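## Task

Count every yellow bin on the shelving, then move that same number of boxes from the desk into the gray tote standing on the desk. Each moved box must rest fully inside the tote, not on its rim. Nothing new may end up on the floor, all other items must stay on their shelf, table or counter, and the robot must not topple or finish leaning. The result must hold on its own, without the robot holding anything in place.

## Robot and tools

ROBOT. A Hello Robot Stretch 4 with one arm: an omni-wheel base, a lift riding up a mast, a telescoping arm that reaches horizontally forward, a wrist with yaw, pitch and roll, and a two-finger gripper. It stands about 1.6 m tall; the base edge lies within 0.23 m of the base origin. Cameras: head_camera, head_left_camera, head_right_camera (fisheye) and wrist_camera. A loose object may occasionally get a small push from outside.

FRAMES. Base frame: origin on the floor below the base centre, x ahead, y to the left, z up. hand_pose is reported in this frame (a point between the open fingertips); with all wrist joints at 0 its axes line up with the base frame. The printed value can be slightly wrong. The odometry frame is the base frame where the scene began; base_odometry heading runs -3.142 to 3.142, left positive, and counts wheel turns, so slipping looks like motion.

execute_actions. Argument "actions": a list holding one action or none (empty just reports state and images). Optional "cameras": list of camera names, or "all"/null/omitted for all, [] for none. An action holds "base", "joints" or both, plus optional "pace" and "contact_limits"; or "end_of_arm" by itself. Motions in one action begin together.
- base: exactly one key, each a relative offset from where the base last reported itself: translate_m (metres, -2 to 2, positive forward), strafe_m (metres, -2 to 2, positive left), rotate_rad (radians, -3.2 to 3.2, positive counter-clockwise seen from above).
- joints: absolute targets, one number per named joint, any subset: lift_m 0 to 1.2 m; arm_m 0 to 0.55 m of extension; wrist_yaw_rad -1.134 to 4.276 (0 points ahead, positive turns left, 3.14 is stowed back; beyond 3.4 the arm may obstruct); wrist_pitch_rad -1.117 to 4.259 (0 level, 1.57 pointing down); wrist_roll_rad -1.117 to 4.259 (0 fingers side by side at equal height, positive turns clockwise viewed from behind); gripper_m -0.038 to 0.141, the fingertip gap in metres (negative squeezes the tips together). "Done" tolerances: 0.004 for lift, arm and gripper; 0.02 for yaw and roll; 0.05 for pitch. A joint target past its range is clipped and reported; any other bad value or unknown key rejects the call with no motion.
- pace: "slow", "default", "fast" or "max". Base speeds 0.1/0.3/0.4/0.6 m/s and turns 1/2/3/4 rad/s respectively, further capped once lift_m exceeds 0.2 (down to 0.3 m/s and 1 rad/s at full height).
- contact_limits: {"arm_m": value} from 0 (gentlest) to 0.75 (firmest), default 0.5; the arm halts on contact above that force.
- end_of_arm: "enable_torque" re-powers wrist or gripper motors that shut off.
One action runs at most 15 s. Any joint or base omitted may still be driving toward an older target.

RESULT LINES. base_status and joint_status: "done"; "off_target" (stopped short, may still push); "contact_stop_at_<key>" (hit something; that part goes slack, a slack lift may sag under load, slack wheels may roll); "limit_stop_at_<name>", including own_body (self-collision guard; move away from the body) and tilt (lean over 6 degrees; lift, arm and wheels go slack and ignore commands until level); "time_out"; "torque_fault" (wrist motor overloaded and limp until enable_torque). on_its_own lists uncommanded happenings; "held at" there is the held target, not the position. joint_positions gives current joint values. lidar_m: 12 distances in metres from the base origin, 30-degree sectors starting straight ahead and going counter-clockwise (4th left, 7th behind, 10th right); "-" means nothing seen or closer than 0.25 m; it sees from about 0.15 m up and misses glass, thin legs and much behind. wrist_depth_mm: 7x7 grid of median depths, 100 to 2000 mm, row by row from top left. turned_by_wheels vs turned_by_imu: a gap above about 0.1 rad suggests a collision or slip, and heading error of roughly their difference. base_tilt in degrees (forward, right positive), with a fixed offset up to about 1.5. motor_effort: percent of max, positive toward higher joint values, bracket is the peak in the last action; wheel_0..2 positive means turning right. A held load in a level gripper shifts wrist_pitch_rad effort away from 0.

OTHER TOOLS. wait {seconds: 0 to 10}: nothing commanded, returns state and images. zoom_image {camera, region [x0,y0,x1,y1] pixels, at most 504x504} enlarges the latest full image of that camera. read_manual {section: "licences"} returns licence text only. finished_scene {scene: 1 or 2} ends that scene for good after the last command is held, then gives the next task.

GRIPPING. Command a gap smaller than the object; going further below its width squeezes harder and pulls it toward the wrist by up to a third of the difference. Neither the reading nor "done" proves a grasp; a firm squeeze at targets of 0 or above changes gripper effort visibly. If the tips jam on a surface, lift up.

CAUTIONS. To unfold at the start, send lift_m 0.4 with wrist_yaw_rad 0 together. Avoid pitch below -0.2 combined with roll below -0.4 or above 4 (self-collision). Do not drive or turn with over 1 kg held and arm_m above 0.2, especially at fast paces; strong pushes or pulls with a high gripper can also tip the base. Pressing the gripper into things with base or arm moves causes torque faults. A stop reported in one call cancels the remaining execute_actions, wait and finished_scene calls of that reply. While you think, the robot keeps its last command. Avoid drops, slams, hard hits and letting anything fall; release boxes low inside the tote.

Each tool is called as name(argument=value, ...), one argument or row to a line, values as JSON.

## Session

execute_actions(
  actions=[],
)

Scene clock: 0.00 s.
base_odometry: x=+0.000 y=+0.000 heading=+0.000 (m, m, rad; odometry frame)
turned_by_wheels: +0.000 (rad since the last result)
turned_by_imu: +0.000 (rad since the last result)
base_tilt: forward=+0.8 right=+0.1 (deg)
lidar_m: 0.73 0.74 0.94 2.48 1.33 0.83 0.74 0.75 0.93 1.77 1.79 1.64
base_status: not commanded
joint_positions: lift_m=+0.248 arm_m=+0.000 wrist_yaw_rad=+3.095 wrist_pitch_rad=+0.000 wrist_roll_rad=+0.010 gripper_m=+0.057
joint_status: not commanded
motor_effort: lift_m=+21 arm_m=+0 wrist_yaw_rad=+0 wrist_pitch_rad=-6 wrist_roll_rad=+0 gripper_m=-3 wheel_0=+1 wheel_1=-1 wheel_2=+0 (%)
hand_pose: x=-0.1131 y=+0.1008 z=+0.4261 quat_wxyz=(+0.023, +0.000, +0.005, +1.000) (m; base frame)
wrist_depth_mm: 138 239 904 946 1042 1098 1182 / 137 140 904 960 1008 1078 1160 / 107 138 891 946 991 1042 1098 / 109 136 296 917 976 1042 1098 / 122 146 842 904 960 1025 1098 / 750 809 820 878 194 1025 1060 / 750 788 184 866 931 946 991
pictures: head_camera, head_left_camera, head_right_camera, wrist_camera
Images, in order (width x height): head_camera 420x560, head_left_camera 420x672, head_right_camera 420x672, wrist_camera 616x392.

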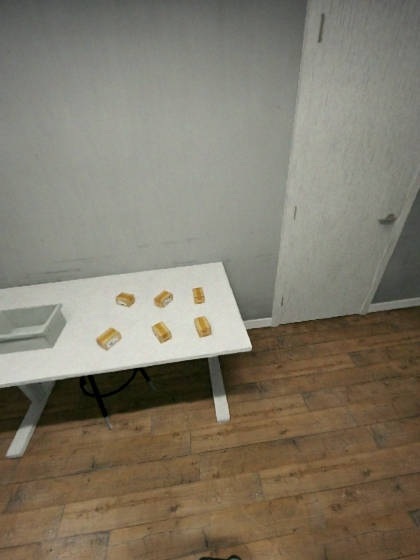

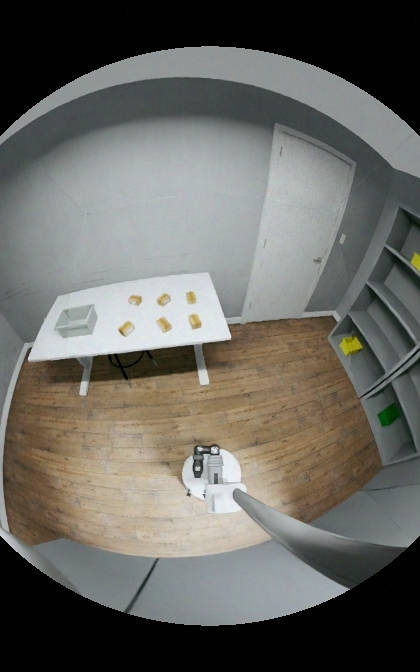

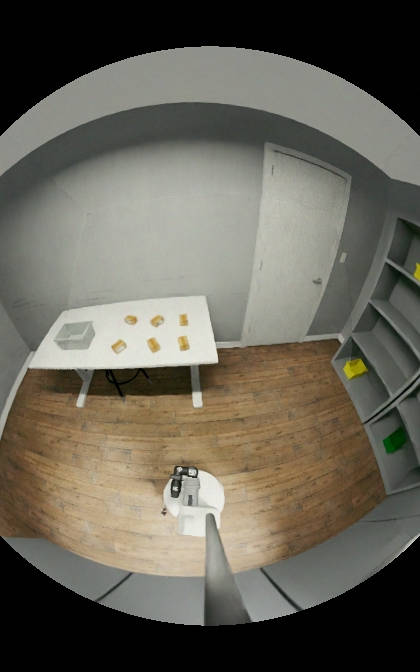

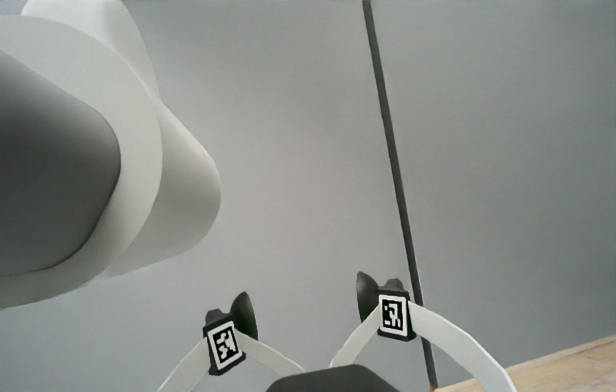

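execute_actions(
  actions=[
    {"base": {"rotate_rad": -1.57}, "joints": {"lift_m": 0.4, "wrist_yaw_rad": 0}},
  ],
)

Scene clock: 10.00 s.
base_odometry: x=+0.000 y=+0.000 heading=-1.569 (m, m, rad; odometry frame)
turned_by_wheels: -1.569 (rad since the last result)
turned_by_imu: -1.587 (rad since the last result)
base_tilt: forward=+0.7 right=+0.0 (deg)
lidar_m: 1.77 1.80 1.64 0.73 0.73 0.94 2.49 1.27 0.81 0.72 0.75 0.93
base_status: done
joint_positions: lift_m=+0.400 arm_m=+0.000 wrist_yaw_rad=+0.000 wrist_pitch_rad=+0.000 wrist_roll_rad=+0.010 gripper_m=+0.057
joint_status: all done
motor_effort: lift_m=+23(23) arm_m=-1(1) wrist_yaw_rad=-2(7) wrist_pitch_rad=-5(6) wrist_roll_rad=+2(1) gripper_m=-2(1) wheel_0=+3(10) wheel_1=+4(9) wheel_2=+4(10) (%)
hand_pose: x=+0.4595 y=-0.0873 z=+0.5781 quat_wxyz=(+1.000, +0.005, +0.000, +0.000) (m; base frame)
wrist_depth_mm: 1863 1708 - 1808 1308 891 691 / 1708 1708 1983 - 1336 917 707 / 1863 1618 1983 1983 1464 946 723 / 1863 1756 1983 - 1464 1008 741 / 1863 1537 1983 - 1576 1008 750 / 1863 1863 1808 - 195 1008 778 / 1661 1661 184 1499 1397 931 798
pictures: head_camera, head_left_camera, head_right_camera, wrist_camera
Images, in order (width x height): head_camera 420x560, head_left_camera 420x672, head_right_camera 420x672, wrist_camera 616x392.

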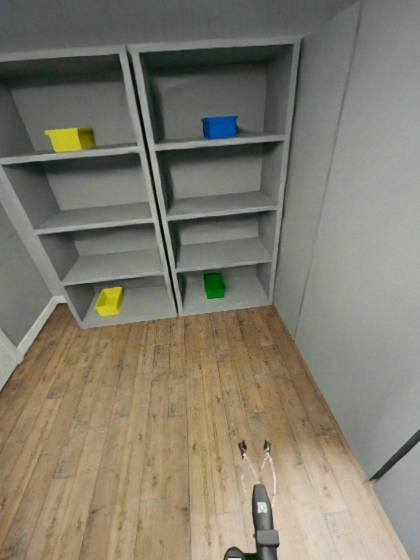

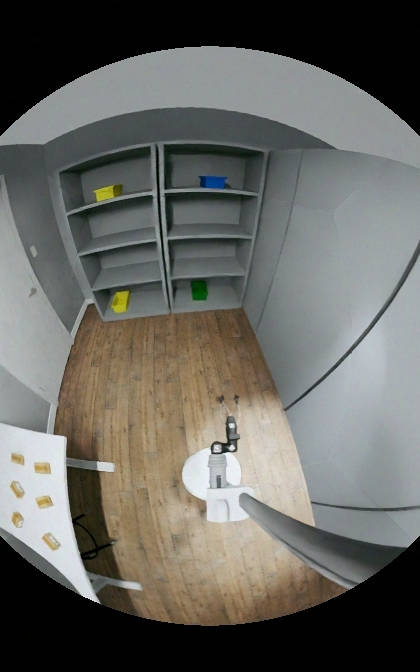

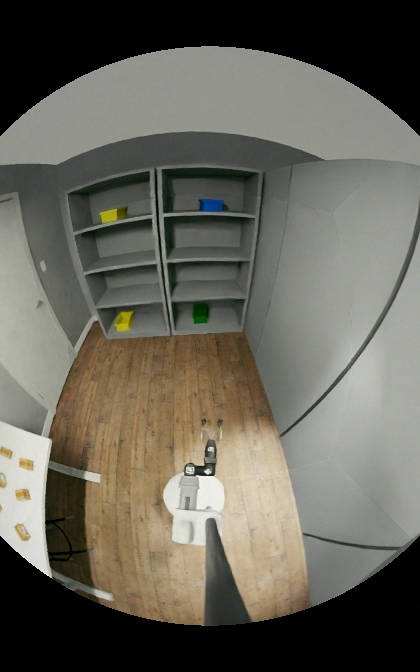

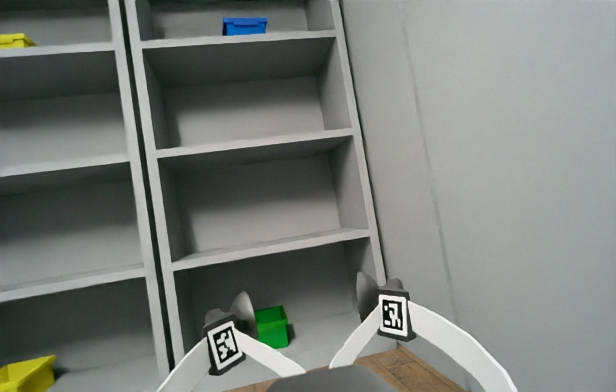

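execute_actions(
  actions=[
    {"base": {"rotate_rad": -1.57}},
  ],
  cameras=["head_camera", "head_left_camera", "head_right_camera"],
)

Scene clock: 19.80 s.
base_odometry: x=+0.000 y=+0.000 heading=-3.138 (m, m, rad; odometry frame)
turned_by_wheels: -1.569 (rad since the last result)
turned_by_imu: -1.587 (rad since the last result)
base_tilt: forward=+0.7 right=+0.2 (deg)
lidar_m: 0.73 0.75 0.94 1.79 1.81 1.67 0.74 0.73 0.96 2.47 1.26 0.83
base_status: done
joint_positions: lift_m=+0.400 arm_m=+0.000 wrist_yaw_rad=+0.000 wrist_pitch_rad=+0.000 wrist_roll_rad=+0.010 gripper_m=+0.057
joint_status: not commanded
motor_effort: lift_m=+21(24) arm_m=-1(1) wrist_yaw_rad=+0(2) wrist_pitch_rad=-6(6) wrist_roll_rad=-1(1) gripper_m=-5(3) wheel_0=+3(9) wheel_1=+4(9) wheel_2=+4(11) (%)
hand_pose: x=+0.4595 y=-0.0874 z=+0.5782 quat_wxyz=(+1.000, +0.005, +0.000, +0.000) (m; base frame)
wrist_depth_mm: 512 525 554 574 597 640 661 / 504 521 544 564 603 627 654 / 496 517 535 569 591 627 647 / 492 508 530 549 574 615 640 / 484 500 525 549 569 603 621 / 484 500 508 539 195 591 621 / 469 488 184 521 564 574 615
pictures: head_camera, head_left_camera, head_right_camera
Images, in order (width x height): head_camera 420x560, head_left_camera 420x672, head_right_camera 420x672.

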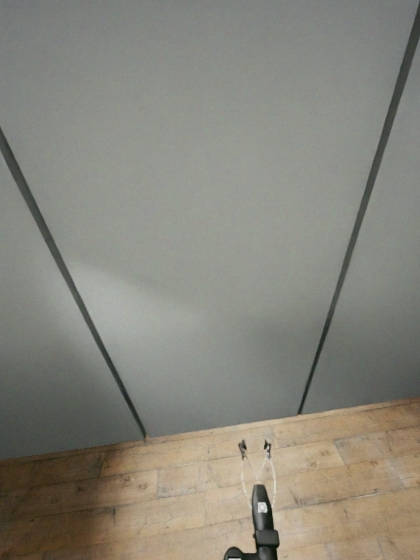

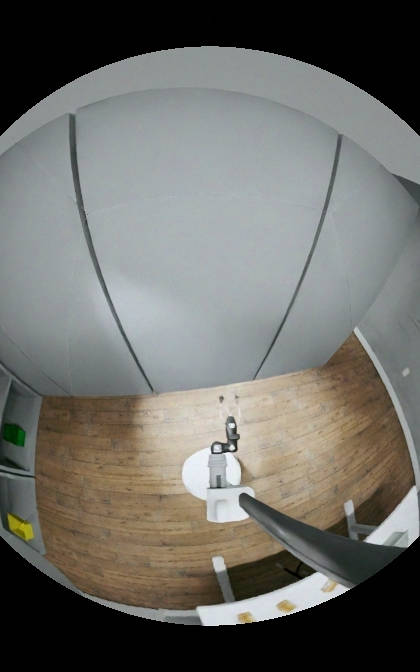

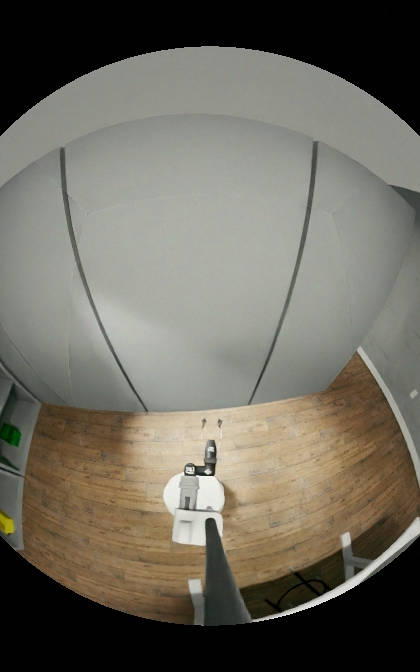

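execute_actions(
  actions=[
    {"base": {"rotate_rad": -1.57}},
  ],
  cameras=["head_camera", "head_left_camera", "head_right_camera"],
)

Scene clock: 28.67 s.
base_odometry: x=+0.000 y=+0.000 heading=+1.576 (m, m, rad; odometry frame)
turned_by_wheels: -1.569 (rad since the last result)
turned_by_imu: -1.587 (rad since the last result)
base_tilt: forward=+0.8 right=+0.3 (deg)
lidar_m: 2.47 1.25 0.79 0.73 0.76 0.95 1.77 1.79 1.63 0.73 0.75 0.94
base_status: done
joint_positions: lift_m=+0.400 arm_m=+0.000 wrist_yaw_rad=+0.000 wrist_pitch_rad=+0.000 wrist_roll_rad=+0.010 gripper_m=+0.057
joint_status: not commanded
motor_effort: lift_m=+21(22) arm_m=-1(0) wrist_yaw_rad=+1(1) wrist_pitch_rad=-8(6) wrist_roll_rad=+2(1) gripper_m=-2(3) wheel_0=+3(9) wheel_1=+4(13) wheel_2=+4(9) (%)
hand_pose: x=+0.4595 y=-0.0874 z=+0.5783 quat_wxyz=(+1.000, +0.005, +0.000, +0.000) (m; base frame)
wrist_depth_mm: - - - - - - 1576 / - - - - - - 1576 / - - - - - - 991 / - - - - - - 1464 / - - - - - - 1708 / - - - - 195 1921 1661 / 1983 - 183 1576 1430 1229 1229
pictures: head_camera, head_left_camera, head_right_camera
Images, in order (width x height): head_camera 420x560, head_left_camera 420x672, head_right_camera 420x672.

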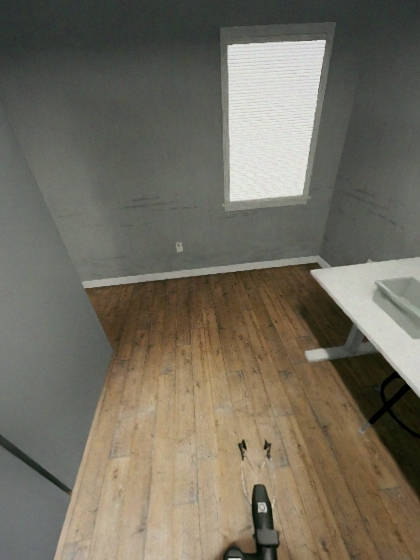

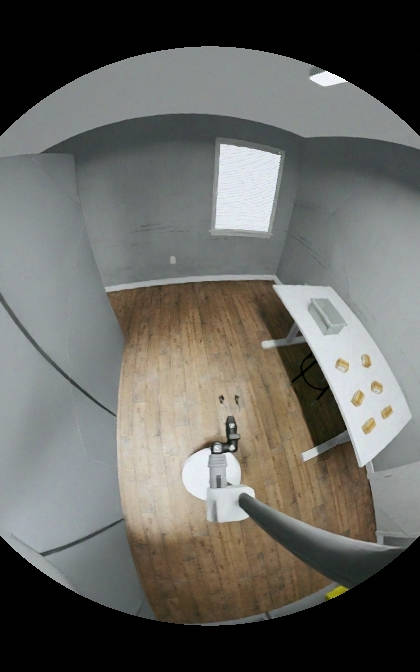

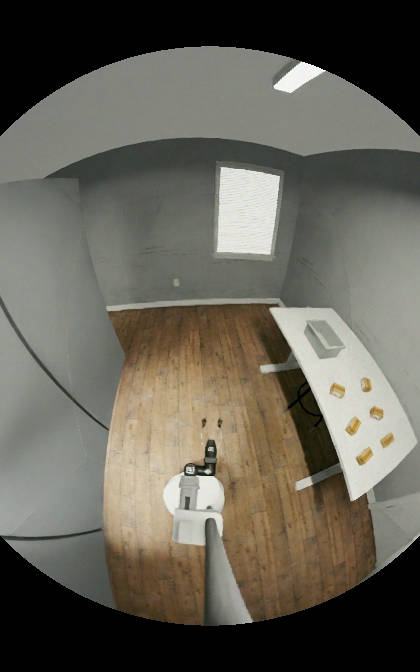

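execute_actions(
  actions=[
    {"base": {"translate_m": 1.75}},
  ],
  cameras=["head_camera", "head_left_camera", "head_right_camera"],
)

Scene clock: 44.57 s.
base_odometry: x=-0.009 y=+1.750 heading=+1.576 (m, m, rad; odometry frame)
turned_by_wheels: +0.000 (rad since the last result)
turned_by_imu: +0.006 (rad since the last result)
base_tilt: forward=+0.6 right=+0.2 (deg)
lidar_m: 0.72 0.75 0.97 1.95 1.02 1.25 2.64 0.83 0.65 1.16 1.16 0.80
base_status: done
joint_positions: lift_m=+0.400 arm_m=+0.000 wrist_yaw_rad=+0.000 wrist_pitch_rad=+0.000 wrist_roll_rad=+0.010 gripper_m=+0.057
joint_status: not commanded
motor_effort: lift_m=+21(21) arm_m=-1(1) wrist_yaw_rad=+0(0) wrist_pitch_rad=-6(5) wrist_roll_rad=+0(0) gripper_m=-3(4) wheel_0=+3(8) wheel_1=+4(10) wheel_2=-3(10) (%)
hand_pose: x=+0.4595 y=-0.0874 z=+0.5783 quat_wxyz=(+1.000, +0.005, +0.000, +0.000) (m; base frame)
wrist_depth_mm: 504 535 544 569 591 627 654 / 504 521 539 539 574 591 640 / 500 512 535 554 591 621 654 / 492 517 525 554 569 597 627 / 484 508 525 549 569 591 621 / 480 500 508 539 194 585 615 / 477 492 185 517 559 569 609
pictures: head_camera, head_left_camera, head_right_camera
Images, in order (width x height): head_camera 420x560, head_left_camera 420x672, head_right_camera 420x672.

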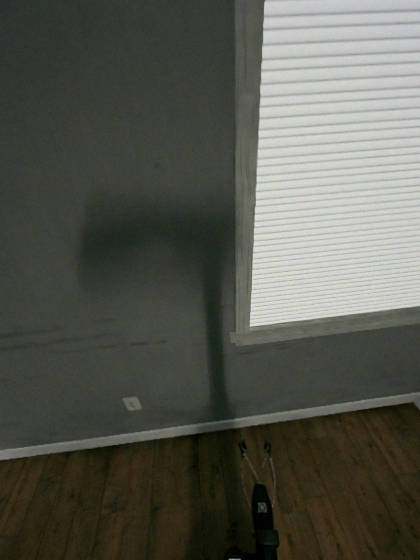

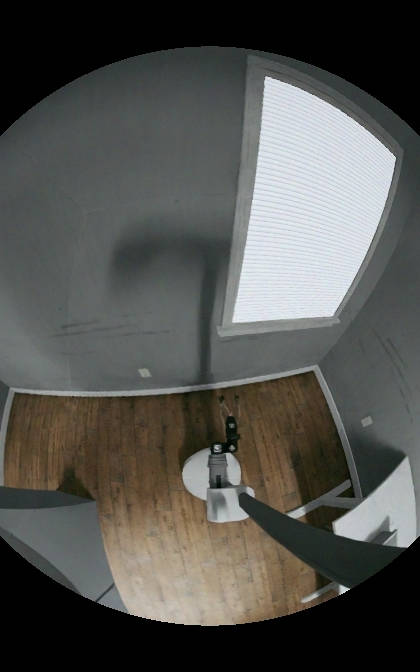

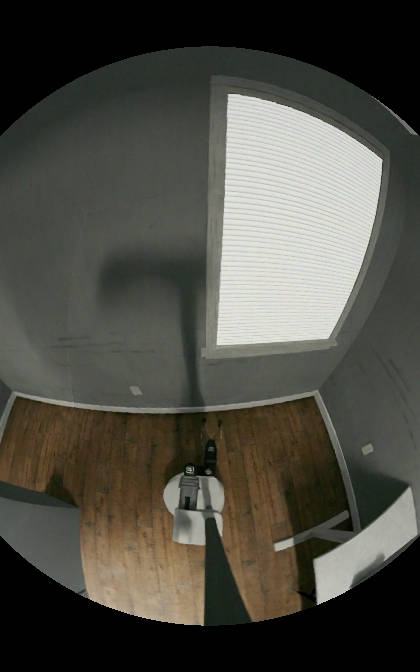

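execute_actions(
  actions=[
    {"base": {"rotate_rad": 1.57}},
  ],
  cameras=["head_camera", "head_left_camera", "head_right_camera"],
)

Scene clock: 53.63 s.
base_odometry: x=-0.009 y=+1.750 heading=-3.138 (m, m, rad; odometry frame)
turned_by_wheels: +1.569 (rad since the last result)
turned_by_imu: +1.587 (rad since the last result)
base_tilt: forward=+0.8 right=+0.1 (deg)
lidar_m: 1.93 1.01 1.25 2.59 0.89 0.67 1.15 1.20 0.79 0.73 0.76 0.96
base_status: done
joint_positions: lift_m=+0.400 arm_m=+0.000 wrist_yaw_rad=+0.000 wrist_pitch_rad=+0.000 wrist_roll_rad=+0.010 gripper_m=+0.057
joint_status: not commanded
motor_effort: lift_m=+21(21) arm_m=-1(0) wrist_yaw_rad=+0(0) wrist_pitch_rad=-6(6) wrist_roll_rad=-2(0) gripper_m=+0(2) wheel_0=-3(9) wheel_1=-4(10) wheel_2=-5(11) (%)
hand_pose: x=+0.4595 y=-0.0874 z=+0.5783 quat_wxyz=(+1.000, +0.005, +0.000, +0.000) (m; base frame)
wrist_depth_mm: 904 - - - 1281 891 707 / 854 - - - 1366 946 723 / 820 - - - 1499 960 732 / 768 - - - 1537 991 750 / 741 - - - 1618 1025 768 / 715 - - - 194 1042 798 / 683 1661 183 1576 1430 960 820
pictures: head_camera, head_left_camera, head_right_camera
Images, in order (width x height): head_camera 420x560, head_left_camera 420x672, head_right_camera 420x672.

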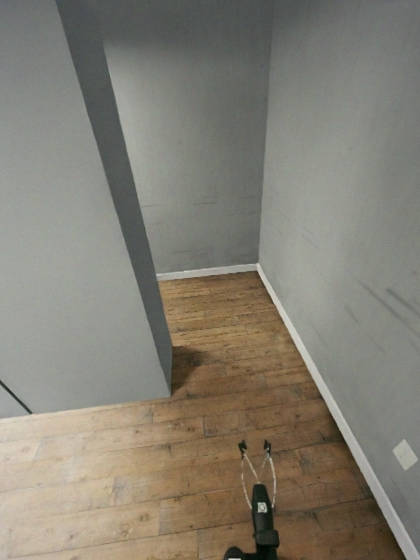

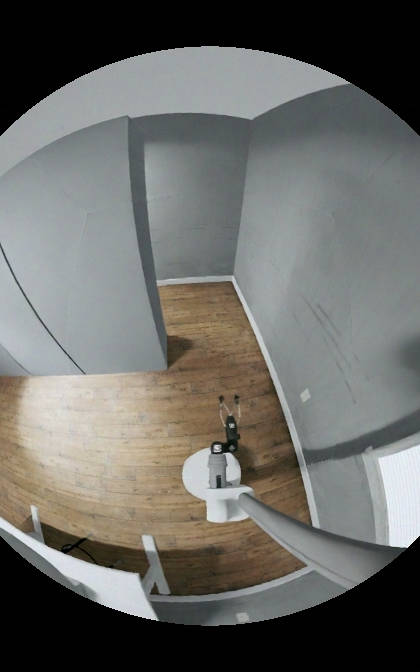

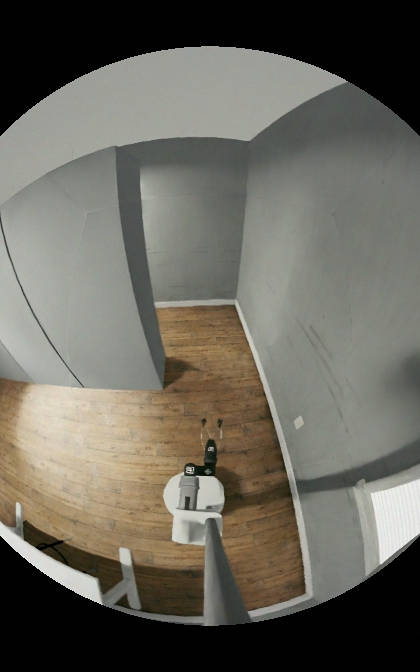

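execute_actions(
  actions=[
    {"base": {"translate_m": 1.3}},
  ],
  cameras=["head_camera", "head_left_camera", "head_right_camera"],
)

Scene clock: 73.73 s.
base_odometry: x=-1.309 y=+1.745 heading=-3.138 (m, m, rad; odometry frame)
turned_by_wheels: +0.000 (rad since the last result)
turned_by_imu: +0.004 (rad since the last result)
base_tilt: forward=+0.6 right=+0.3 (deg)
lidar_m: 1.16 1.17 1.46 0.41 0.43 1.97 1.96 0.96 0.62 0.55 0.58 0.73
base_status: done
joint_positions: lift_m=+0.400 arm_m=+0.000 wrist_yaw_rad=+0.000 wrist_pitch_rad=+0.000 wrist_roll_rad=+0.010 gripper_m=+0.057
joint_status: not commanded
motor_effort: lift_m=+21(21) arm_m=-1(1) wrist_yaw_rad=+0(0) wrist_pitch_rad=-6(6) wrist_roll_rad=-1(1) gripper_m=-2(3) wheel_0=+3(8) wheel_1=+5(8) wheel_2=-4(13) (%)
hand_pose: x=+0.4595 y=-0.0874 z=+0.5783 quat_wxyz=(+1.000, +0.005, +0.000, +0.000) (m; base frame)
wrist_depth_mm: 917 946 976 1042 976 661 508 / 891 931 946 991 1025 683 521 / 866 917 960 991 1042 699 535 / 878 904 946 991 991 723 544 / 854 904 931 976 991 759 559 / 854 878 917 960 194 759 574 / 854 878 184 917 976 699 591
pictures: head_camera, head_left_camera, head_right_camera
Images, in order (width x height): head_camera 420x560, head_left_camera 420x672, head_right_camera 420x672.

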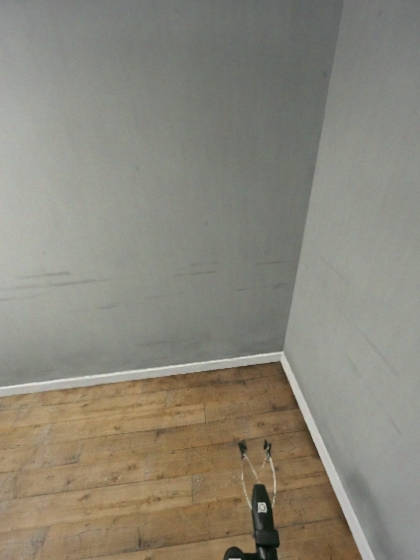

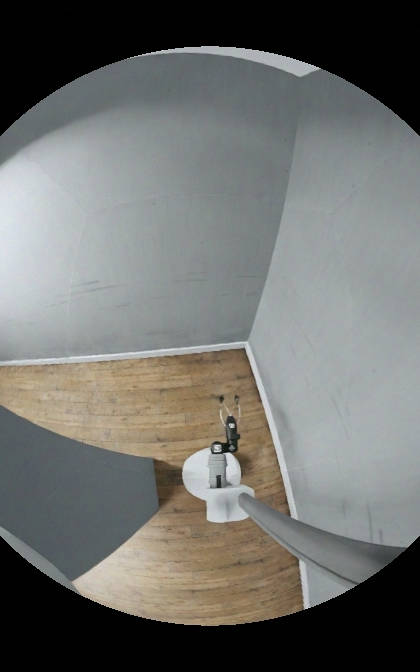

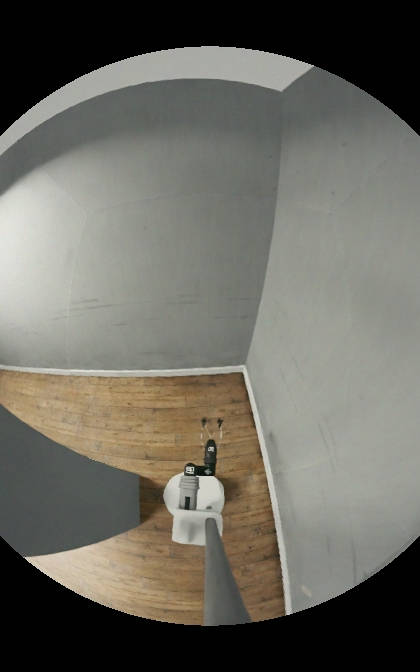

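execute_actions(
  actions=[
    {"base": {"translate_m": 0.55}},
  ],
  cameras=[],
)

execute_actions(
  actions=[
    {"base": {"rotate_rad": 1.7}},
  ],
)

Scene clock: 83.73 s.
base_odometry: x=-1.859 y=+1.742 heading=-3.137 (m, m, rad; odometry frame)
turned_by_wheels: +0.000 (rad since the last result)
turned_by_imu: +0.002 (rad since the last result)
base_tilt: forward=+0.8 right=+0.0 (deg)
lidar_m: 0.59 0.63 0.80 1.67 0.64 0.65 3.12 0.83 0.53 0.49 0.50 0.61
base_status: done
joint_positions: lift_m=+0.400 arm_m=+0.000 wrist_yaw_rad=+0.000 wrist_pitch_rad=+0.000 wrist_roll_rad=+0.010 gripper_m=+0.057
joint_status: not commanded
motor_effort: lift_m=+21(21) arm_m=+0(1) wrist_yaw_rad=+0(0) wrist_pitch_rad=-6(5) wrist_roll_rad=-1(1) gripper_m=-3(1) wheel_0=+3(10) wheel_1=+5(9) wheel_2=-3(15) (%)
hand_pose: x=+0.4595 y=-0.0874 z=+0.5783 quat_wxyz=(+1.000, +0.005, +0.000, +0.000) (m; base frame)
wrist_depth_mm: 394 404 418 442 462 484 427 / 384 404 415 436 459 477 433 / 379 399 413 430 449 473 452 / 375 392 407 421 439 462 455 / 373 387 402 424 439 462 466 / 370 379 397 415 194 452 466 / 362 377 184 399 427 442 459
pictures: none
No camera images: the call's "cameras" was empty. Leave "cameras" out to get every camera's image.

Scene clock: 85.87 s.
base_odometry: x=-1.859 y=+1.742 heading=-1.438 (m, m, rad; odometry frame)
turned_by_wheels: +1.699 (rad since the last result)
turned_by_imu: +1.719 (rad since the last result)
base_tilt: forward=+0.7 right=+0.3 (deg)
lidar_m: 1.48 0.62 0.73 2.05 0.72 0.52 0.49 0.50 0.66 0.61 0.63 0.90
base_status: done
joint_positions: lift_m=+0.400 arm_m=+0.000 wrist_yaw_rad=+0.000 wrist_pitch_rad=+0.000 wrist_roll_rad=+0.010 gripper_m=+0.057
joint_status: not commanded
motor_effort: lift_m=+21(21) arm_m=-1(1) wrist_yaw_rad=+0(0) wrist_pitch_rad=-6(5) wrist_roll_rad=+1(0) gripper_m=-1(1) wheel_0=-3(9) wheel_1=-4(14) wheel_2=-5(10) (%)
hand_pose: x=+0.4595 y=-0.0874 z=+0.5783 quat_wxyz=(+1.000, +0.005, +0.000, +0.000) (m; base frame)
wrist_depth_mm: 1182 1537 - - 1537 931 676 / 891 1661 - - 1618 976 707 / 1060 1255 - - 1661 1008 715 / 1118 1138 - - 1983 1078 750 / 1118 1138 - - 1863 1078 778 / 866 1118 - - 194 1118 809 / 1118 1098 184 1576 1499 991 831
pictures: head_camera, head_left_camera, head_right_camera, wrist_camera
Images, in order (width x height): head_camera 420x560, head_left_camera 420x672, head_right_camera 420x672, wrist_camera 616x392.

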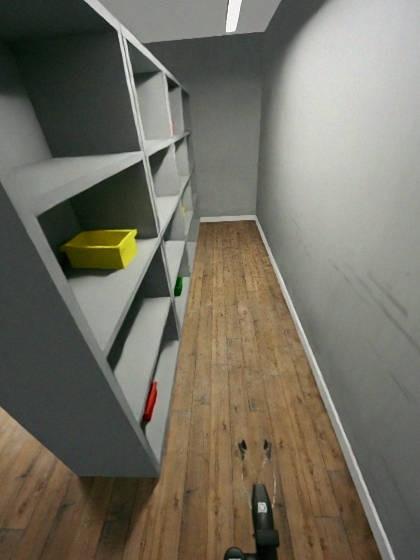

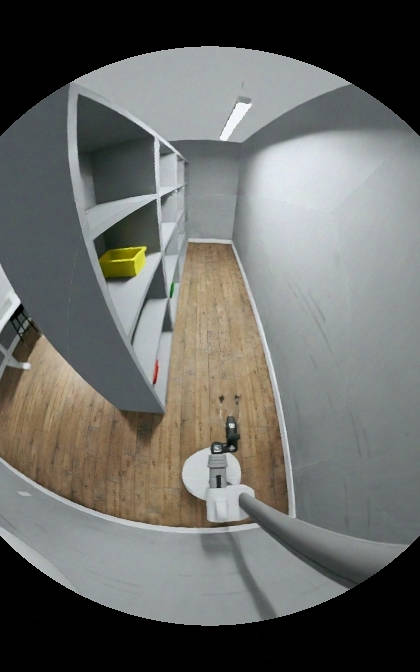

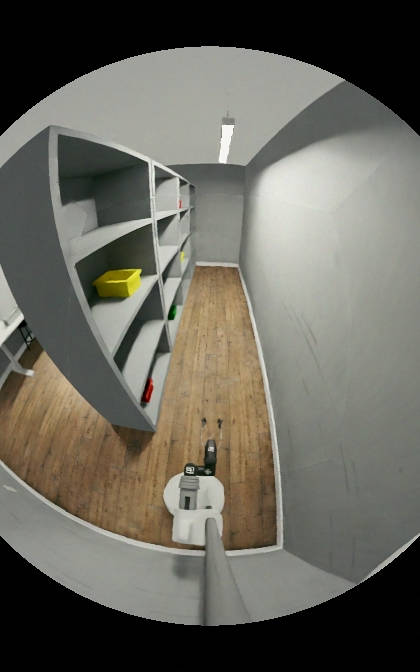

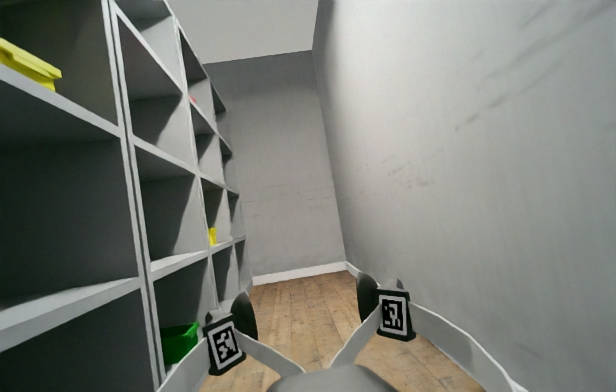

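execute_actions(
  actions=[
    {"base": {"translate_m": 0.9}},
  ],
  cameras=["head_camera", "head_left_camera"],
)

Scene clock: 97.80 s.
base_odometry: x=-1.740 y=+0.850 heading=-1.438 (m, m, rad; odometry frame)
turned_by_wheels: +0.000 (rad since the last result)
turned_by_imu: +0.003 (rad since the last result)
base_tilt: forward=+0.7 right=+0.2 (deg)
lidar_m: 1.51 0.54 0.39 0.36 0.39 0.53 1.39 0.90 0.64 0.59 0.63 0.90
base_status: done
joint_positions: lift_m=+0.400 arm_m=+0.000 wrist_yaw_rad=+0.000 wrist_pitch_rad=+0.000 wrist_roll_rad=+0.010 gripper_m=+0.057
joint_status: not commanded
motor_effort: lift_m=+21(21) arm_m=-1(1) wrist_yaw_rad=-1(1) wrist_pitch_rad=-6(6) wrist_roll_rad=-1(0) gripper_m=+0(1) wheel_0=+3(8) wheel_1=+4(9) wheel_2=-3(12) (%)
hand_pose: x=+0.4595 y=-0.0874 z=+0.5783 quat_wxyz=(+1.000, +0.005, +0.000, +0.000) (m; base frame)
wrist_depth_mm: 1182 1576 - - 1499 904 668 / 1182 1661 - - 1661 960 691 / 1078 1229 - - 1756 991 723 / 1160 1160 - - 1863 1042 741 / 1160 1182 - - 1983 1078 768 / 854 1160 - - 194 1138 788 / 1138 1138 183 1576 1499 991 820
pictures: head_camera, head_left_camera
Images, in order (width x height): head_camera 420x560, head_left_camera 420x672.

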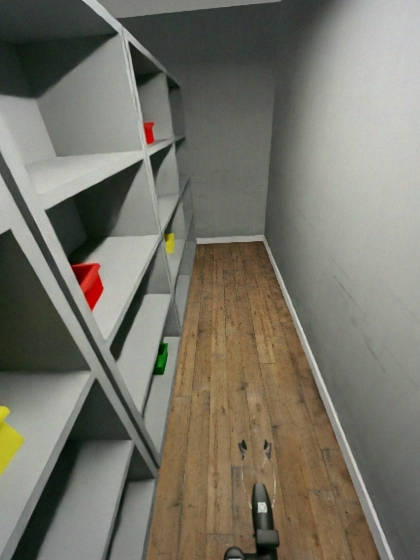

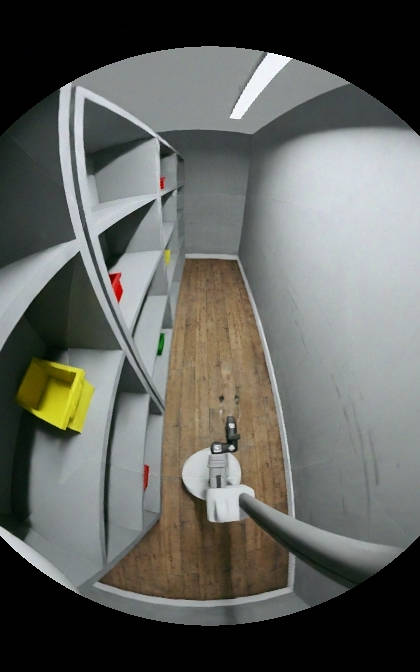

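execute_actions(
  actions=[
    {"base": {"rotate_rad": 1.55}, "joints": {"lift_m": 0.75}},
  ],
)

Scene clock: 125.07 s.
base_odometry: x=-1.740 y=+0.850 heading=+0.111 (m, m, rad; odometry frame)
turned_by_wheels: +1.549 (rad since the last result)
turned_by_imu: +1.567 (rad since the last result)
base_tilt: forward=+0.8 right=+0.1 (deg)
lidar_m: 0.35 0.39 0.54 1.40 0.94 0.63 0.61 0.62 0.87 1.71 0.54 0.38
base_status: done
joint_positions: lift_m=+0.750 arm_m=+0.000 wrist_yaw_rad=+0.000 wrist_pitch_rad=+0.000 wrist_roll_rad=+0.010 gripper_m=+0.057
joint_status: all done
motor_effort: lift_m=+23(25) arm_m=-1(1) wrist_yaw_rad=-1(0) wrist_pitch_rad=-5(5) wrist_roll_rad=-1(0) gripper_m=-2(1) wheel_0=-2(9) wheel_1=-3(9) wheel_2=-3(12) (%)
hand_pose: x=+0.4595 y=-0.0874 z=+0.9281 quat_wxyz=(+1.000, +0.005, +0.000, +0.000) (m; base frame)
wrist_depth_mm: 597 603 621 621 241 239 251 / 591 597 603 382 252 251 250 / 580 597 609 609 250 250 248 / 580 591 597 154 156 159 160 / 145 146 149 151 156 627 530 / 143 569 217 597 194 621 559 / 569 569 185 585 609 609 574
pictures: head_camera, head_left_camera, head_right_camera, wrist_camera
Images, in order (width x height): head_camera 420x560, head_left_camera 420x672, head_right_camera 420x672, wrist_camera 616x392.

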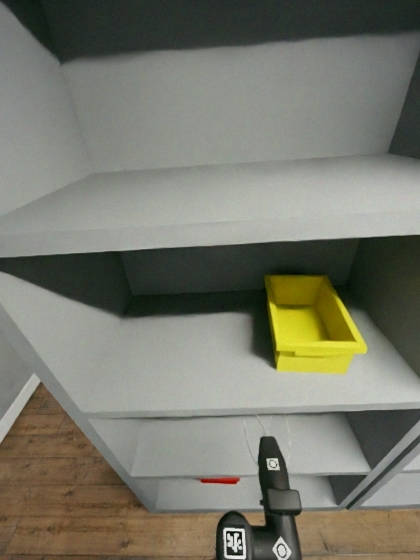

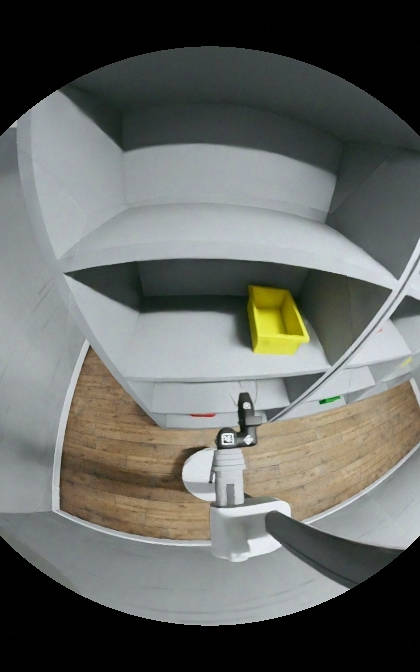

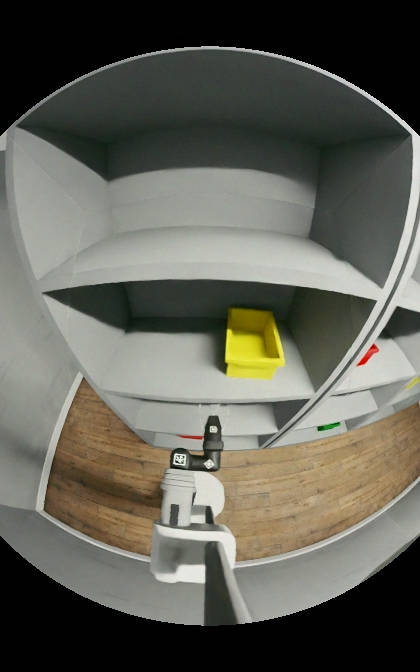

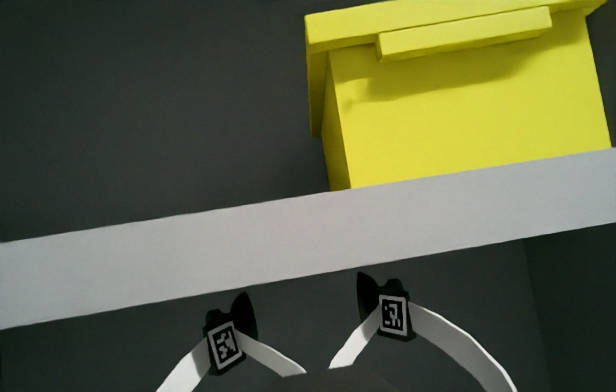

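execute_actions(
  actions=[
    {"base": {"translate_m": -0.28}},
  ],
)

Scene clock: 139.63 s.
base_odometry: x=-2.018 y=+0.819 heading=+0.111 (m, m, rad; odometry frame)
turned_by_wheels: +0.000 (rad since the last result)
turned_by_imu: -0.001 (rad since the last result)
base_tilt: forward=+0.6 right=+0.1 (deg)
lidar_m: 0.63 0.67 1.47 1.37 0.52 0.35 0.33 0.36 0.47 1.18 0.97 0.66
base_status: done
joint_positions: lift_m=+0.750 arm_m=+0.000 wrist_yaw_rad=+0.000 wrist_pitch_rad=+0.000 wrist_roll_rad=+0.010 gripper_m=+0.057
joint_status: not commanded
motor_effort: lift_m=+23(23) arm_m=-1(1) wrist_yaw_rad=+0(0) wrist_pitch_rad=-6(6) wrist_roll_rad=+1(0) gripper_m=-3(3) wheel_0=-3(10) wheel_1=-4(11) wheel_2=+2(12) (%)
hand_pose: x=+0.4595 y=-0.0874 z=+0.9281 quat_wxyz=(+1.000, +0.005, +0.000, +0.000) (m; base frame)
wrist_depth_mm: 699 768 809 878 904 654 488 / 768 878 891 917 917 691 504 / 732 878 891 891 530 707 512 / 707 878 878 535 530 615 484 / 591 418 866 878 891 778 549 / 654 842 842 866 195 809 569 / 640 831 184 854 866 715 585
pictures: head_camera, head_left_camera, head_right_camera, wrist_camera
Images, in order (width x height): head_camera 420x560, head_left_camera 420x672, head_right_camera 420x672, wrist_camera 616x392.

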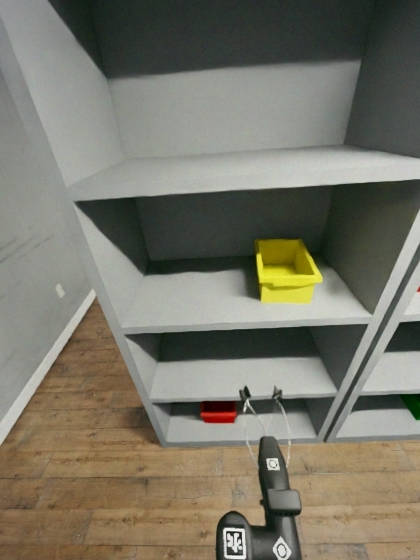

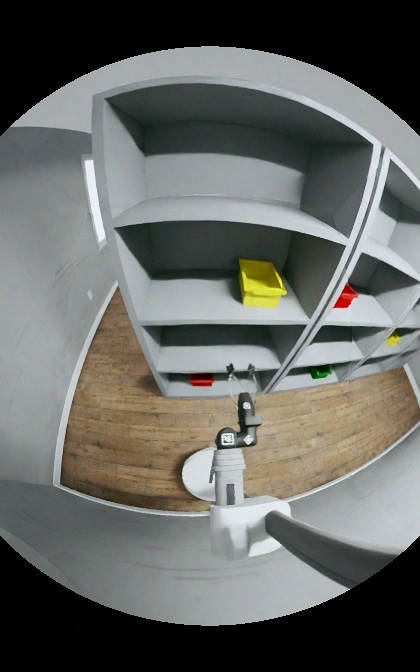

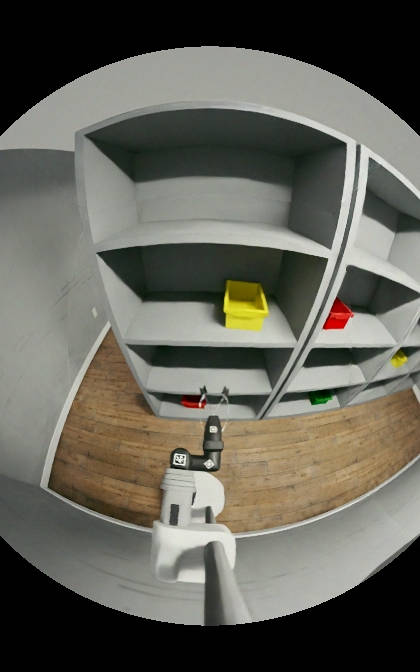

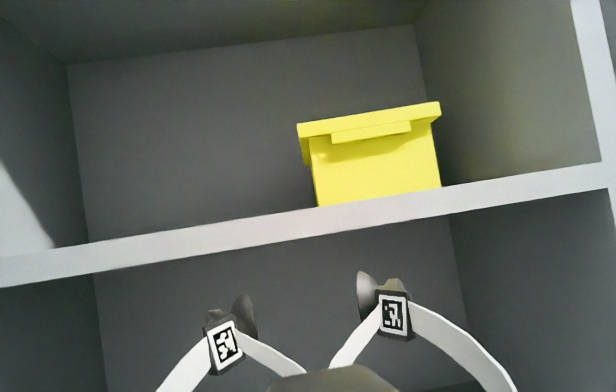

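execute_actions(
  actions=[
    {"joints": {"lift_m": 0.3}},
  ],
  cameras=["wrist_camera"],
)

Scene clock: 182.03 s.
base_odometry: x=-2.018 y=+0.819 heading=+0.111 (m, m, rad; odometry frame)
turned_by_wheels: +0.000 (rad since the last result)
turned_by_imu: +0.000 (rad since the last result)
base_tilt: forward=+0.7 right=+0.3 (deg)
lidar_m: 0.64 0.65 1.46 1.38 0.51 0.32 0.32 0.35 0.48 1.20 0.96 0.68
base_status: not commanded
joint_positions: lift_m=+0.300 arm_m=+0.000 wrist_yaw_rad=+0.000 wrist_pitch_rad=+0.000 wrist_roll_rad=+0.010 gripper_m=+0.057
joint_status: all done
motor_effort: lift_m=+18(24) arm_m=-1(0) wrist_yaw_rad=+0(1) wrist_pitch_rad=-5(6) wrist_roll_rad=+0(1) gripper_m=-4(0) wheel_0=-3(3) wheel_1=-5(5) wheel_2=+2(2) (%)
hand_pose: x=+0.4595 y=-0.0874 z=+0.4785 quat_wxyz=(+1.000, +0.005, +0.000, +0.000) (m; base frame)
wrist_depth_mm: 691 750 798 866 904 661 492 / 768 878 904 904 931 691 504 / 732 878 878 917 917 715 512 / 723 878 878 904 917 621 484 / 603 421 430 878 891 768 554 / 647 866 842 866 195 809 569 / 640 854 184 866 878 715 585
pictures: wrist_camera
Images, in order (width x height): wrist_camera 616x392.

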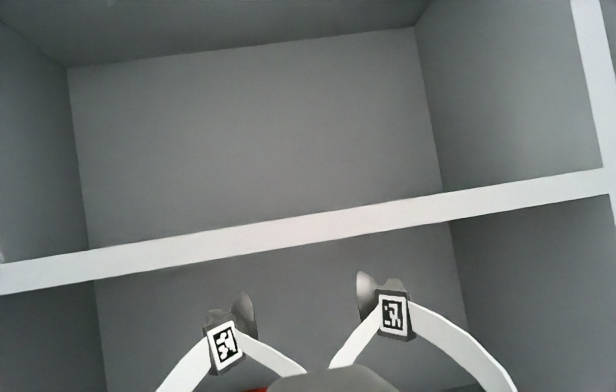

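execute_actions(
  actions=[
    {"base": {"strafe_m": -0.9}},
  ],
)

Scene clock: 197.43 s.
base_odometry: x=-1.918 y=-0.075 heading=+0.111 (m, m, rad; odometry frame)
turned_by_wheels: +0.000 (rad since the last result)
turned_by_imu: -0.003 (rad since the last result)
base_tilt: forward=+0.8 right=+0.0 (deg)
lidar_m: 0.67 0.70 0.94 1.42 0.47 0.30 0.30 0.31 0.41 1.09 1.02 0.71
base_status: done
joint_positions: lift_m=+0.300 arm_m=+0.000 wrist_yaw_rad=+0.000 wrist_pitch_rad=+0.000 wrist_roll_rad=+0.010 gripper_m=+0.057
joint_status: not commanded
motor_effort: lift_m=+19(19) arm_m=+0(1) wrist_yaw_rad=-1(1) wrist_pitch_rad=-5(7) wrist_roll_rad=+1(1) gripper_m=-3(3) wheel_0=+4(12) wheel_1=-4(14) wheel_2=+0(2) (%)
hand_pose: x=+0.4595 y=-0.0874 z=+0.4784 quat_wxyz=(+1.000, +0.005, +0.000, +0.000) (m; base frame)
wrist_depth_mm: 683 750 798 842 931 723 535 / 699 904 917 946 946 741 549 / 676 904 917 931 931 778 569 / 654 878 917 917 931 699 530 / 549 449 878 904 960 831 591 / 609 866 878 917 195 878 621 / 591 866 184 891 798 768 640
pictures: head_camera, head_left_camera, head_right_camera, wrist_camera
Images, in order (width x height): head_camera 420x560, head_left_camera 420x672, head_right_camera 420x672, wrist_camera 616x392.

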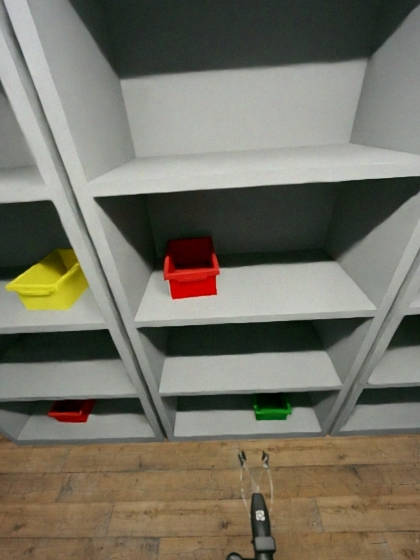

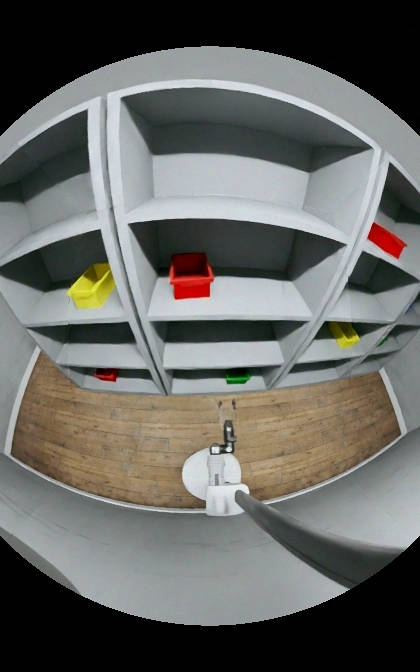

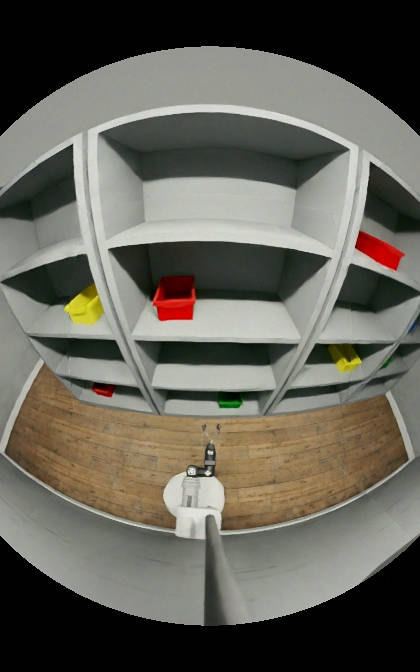

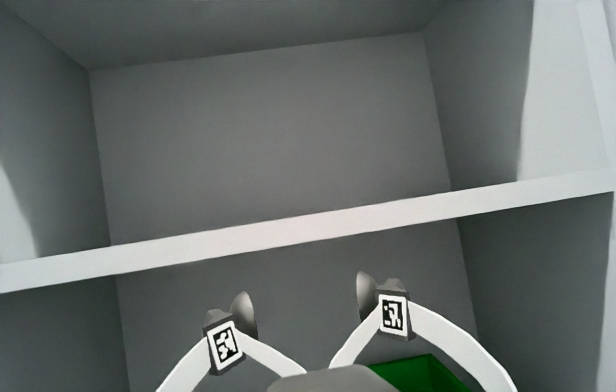

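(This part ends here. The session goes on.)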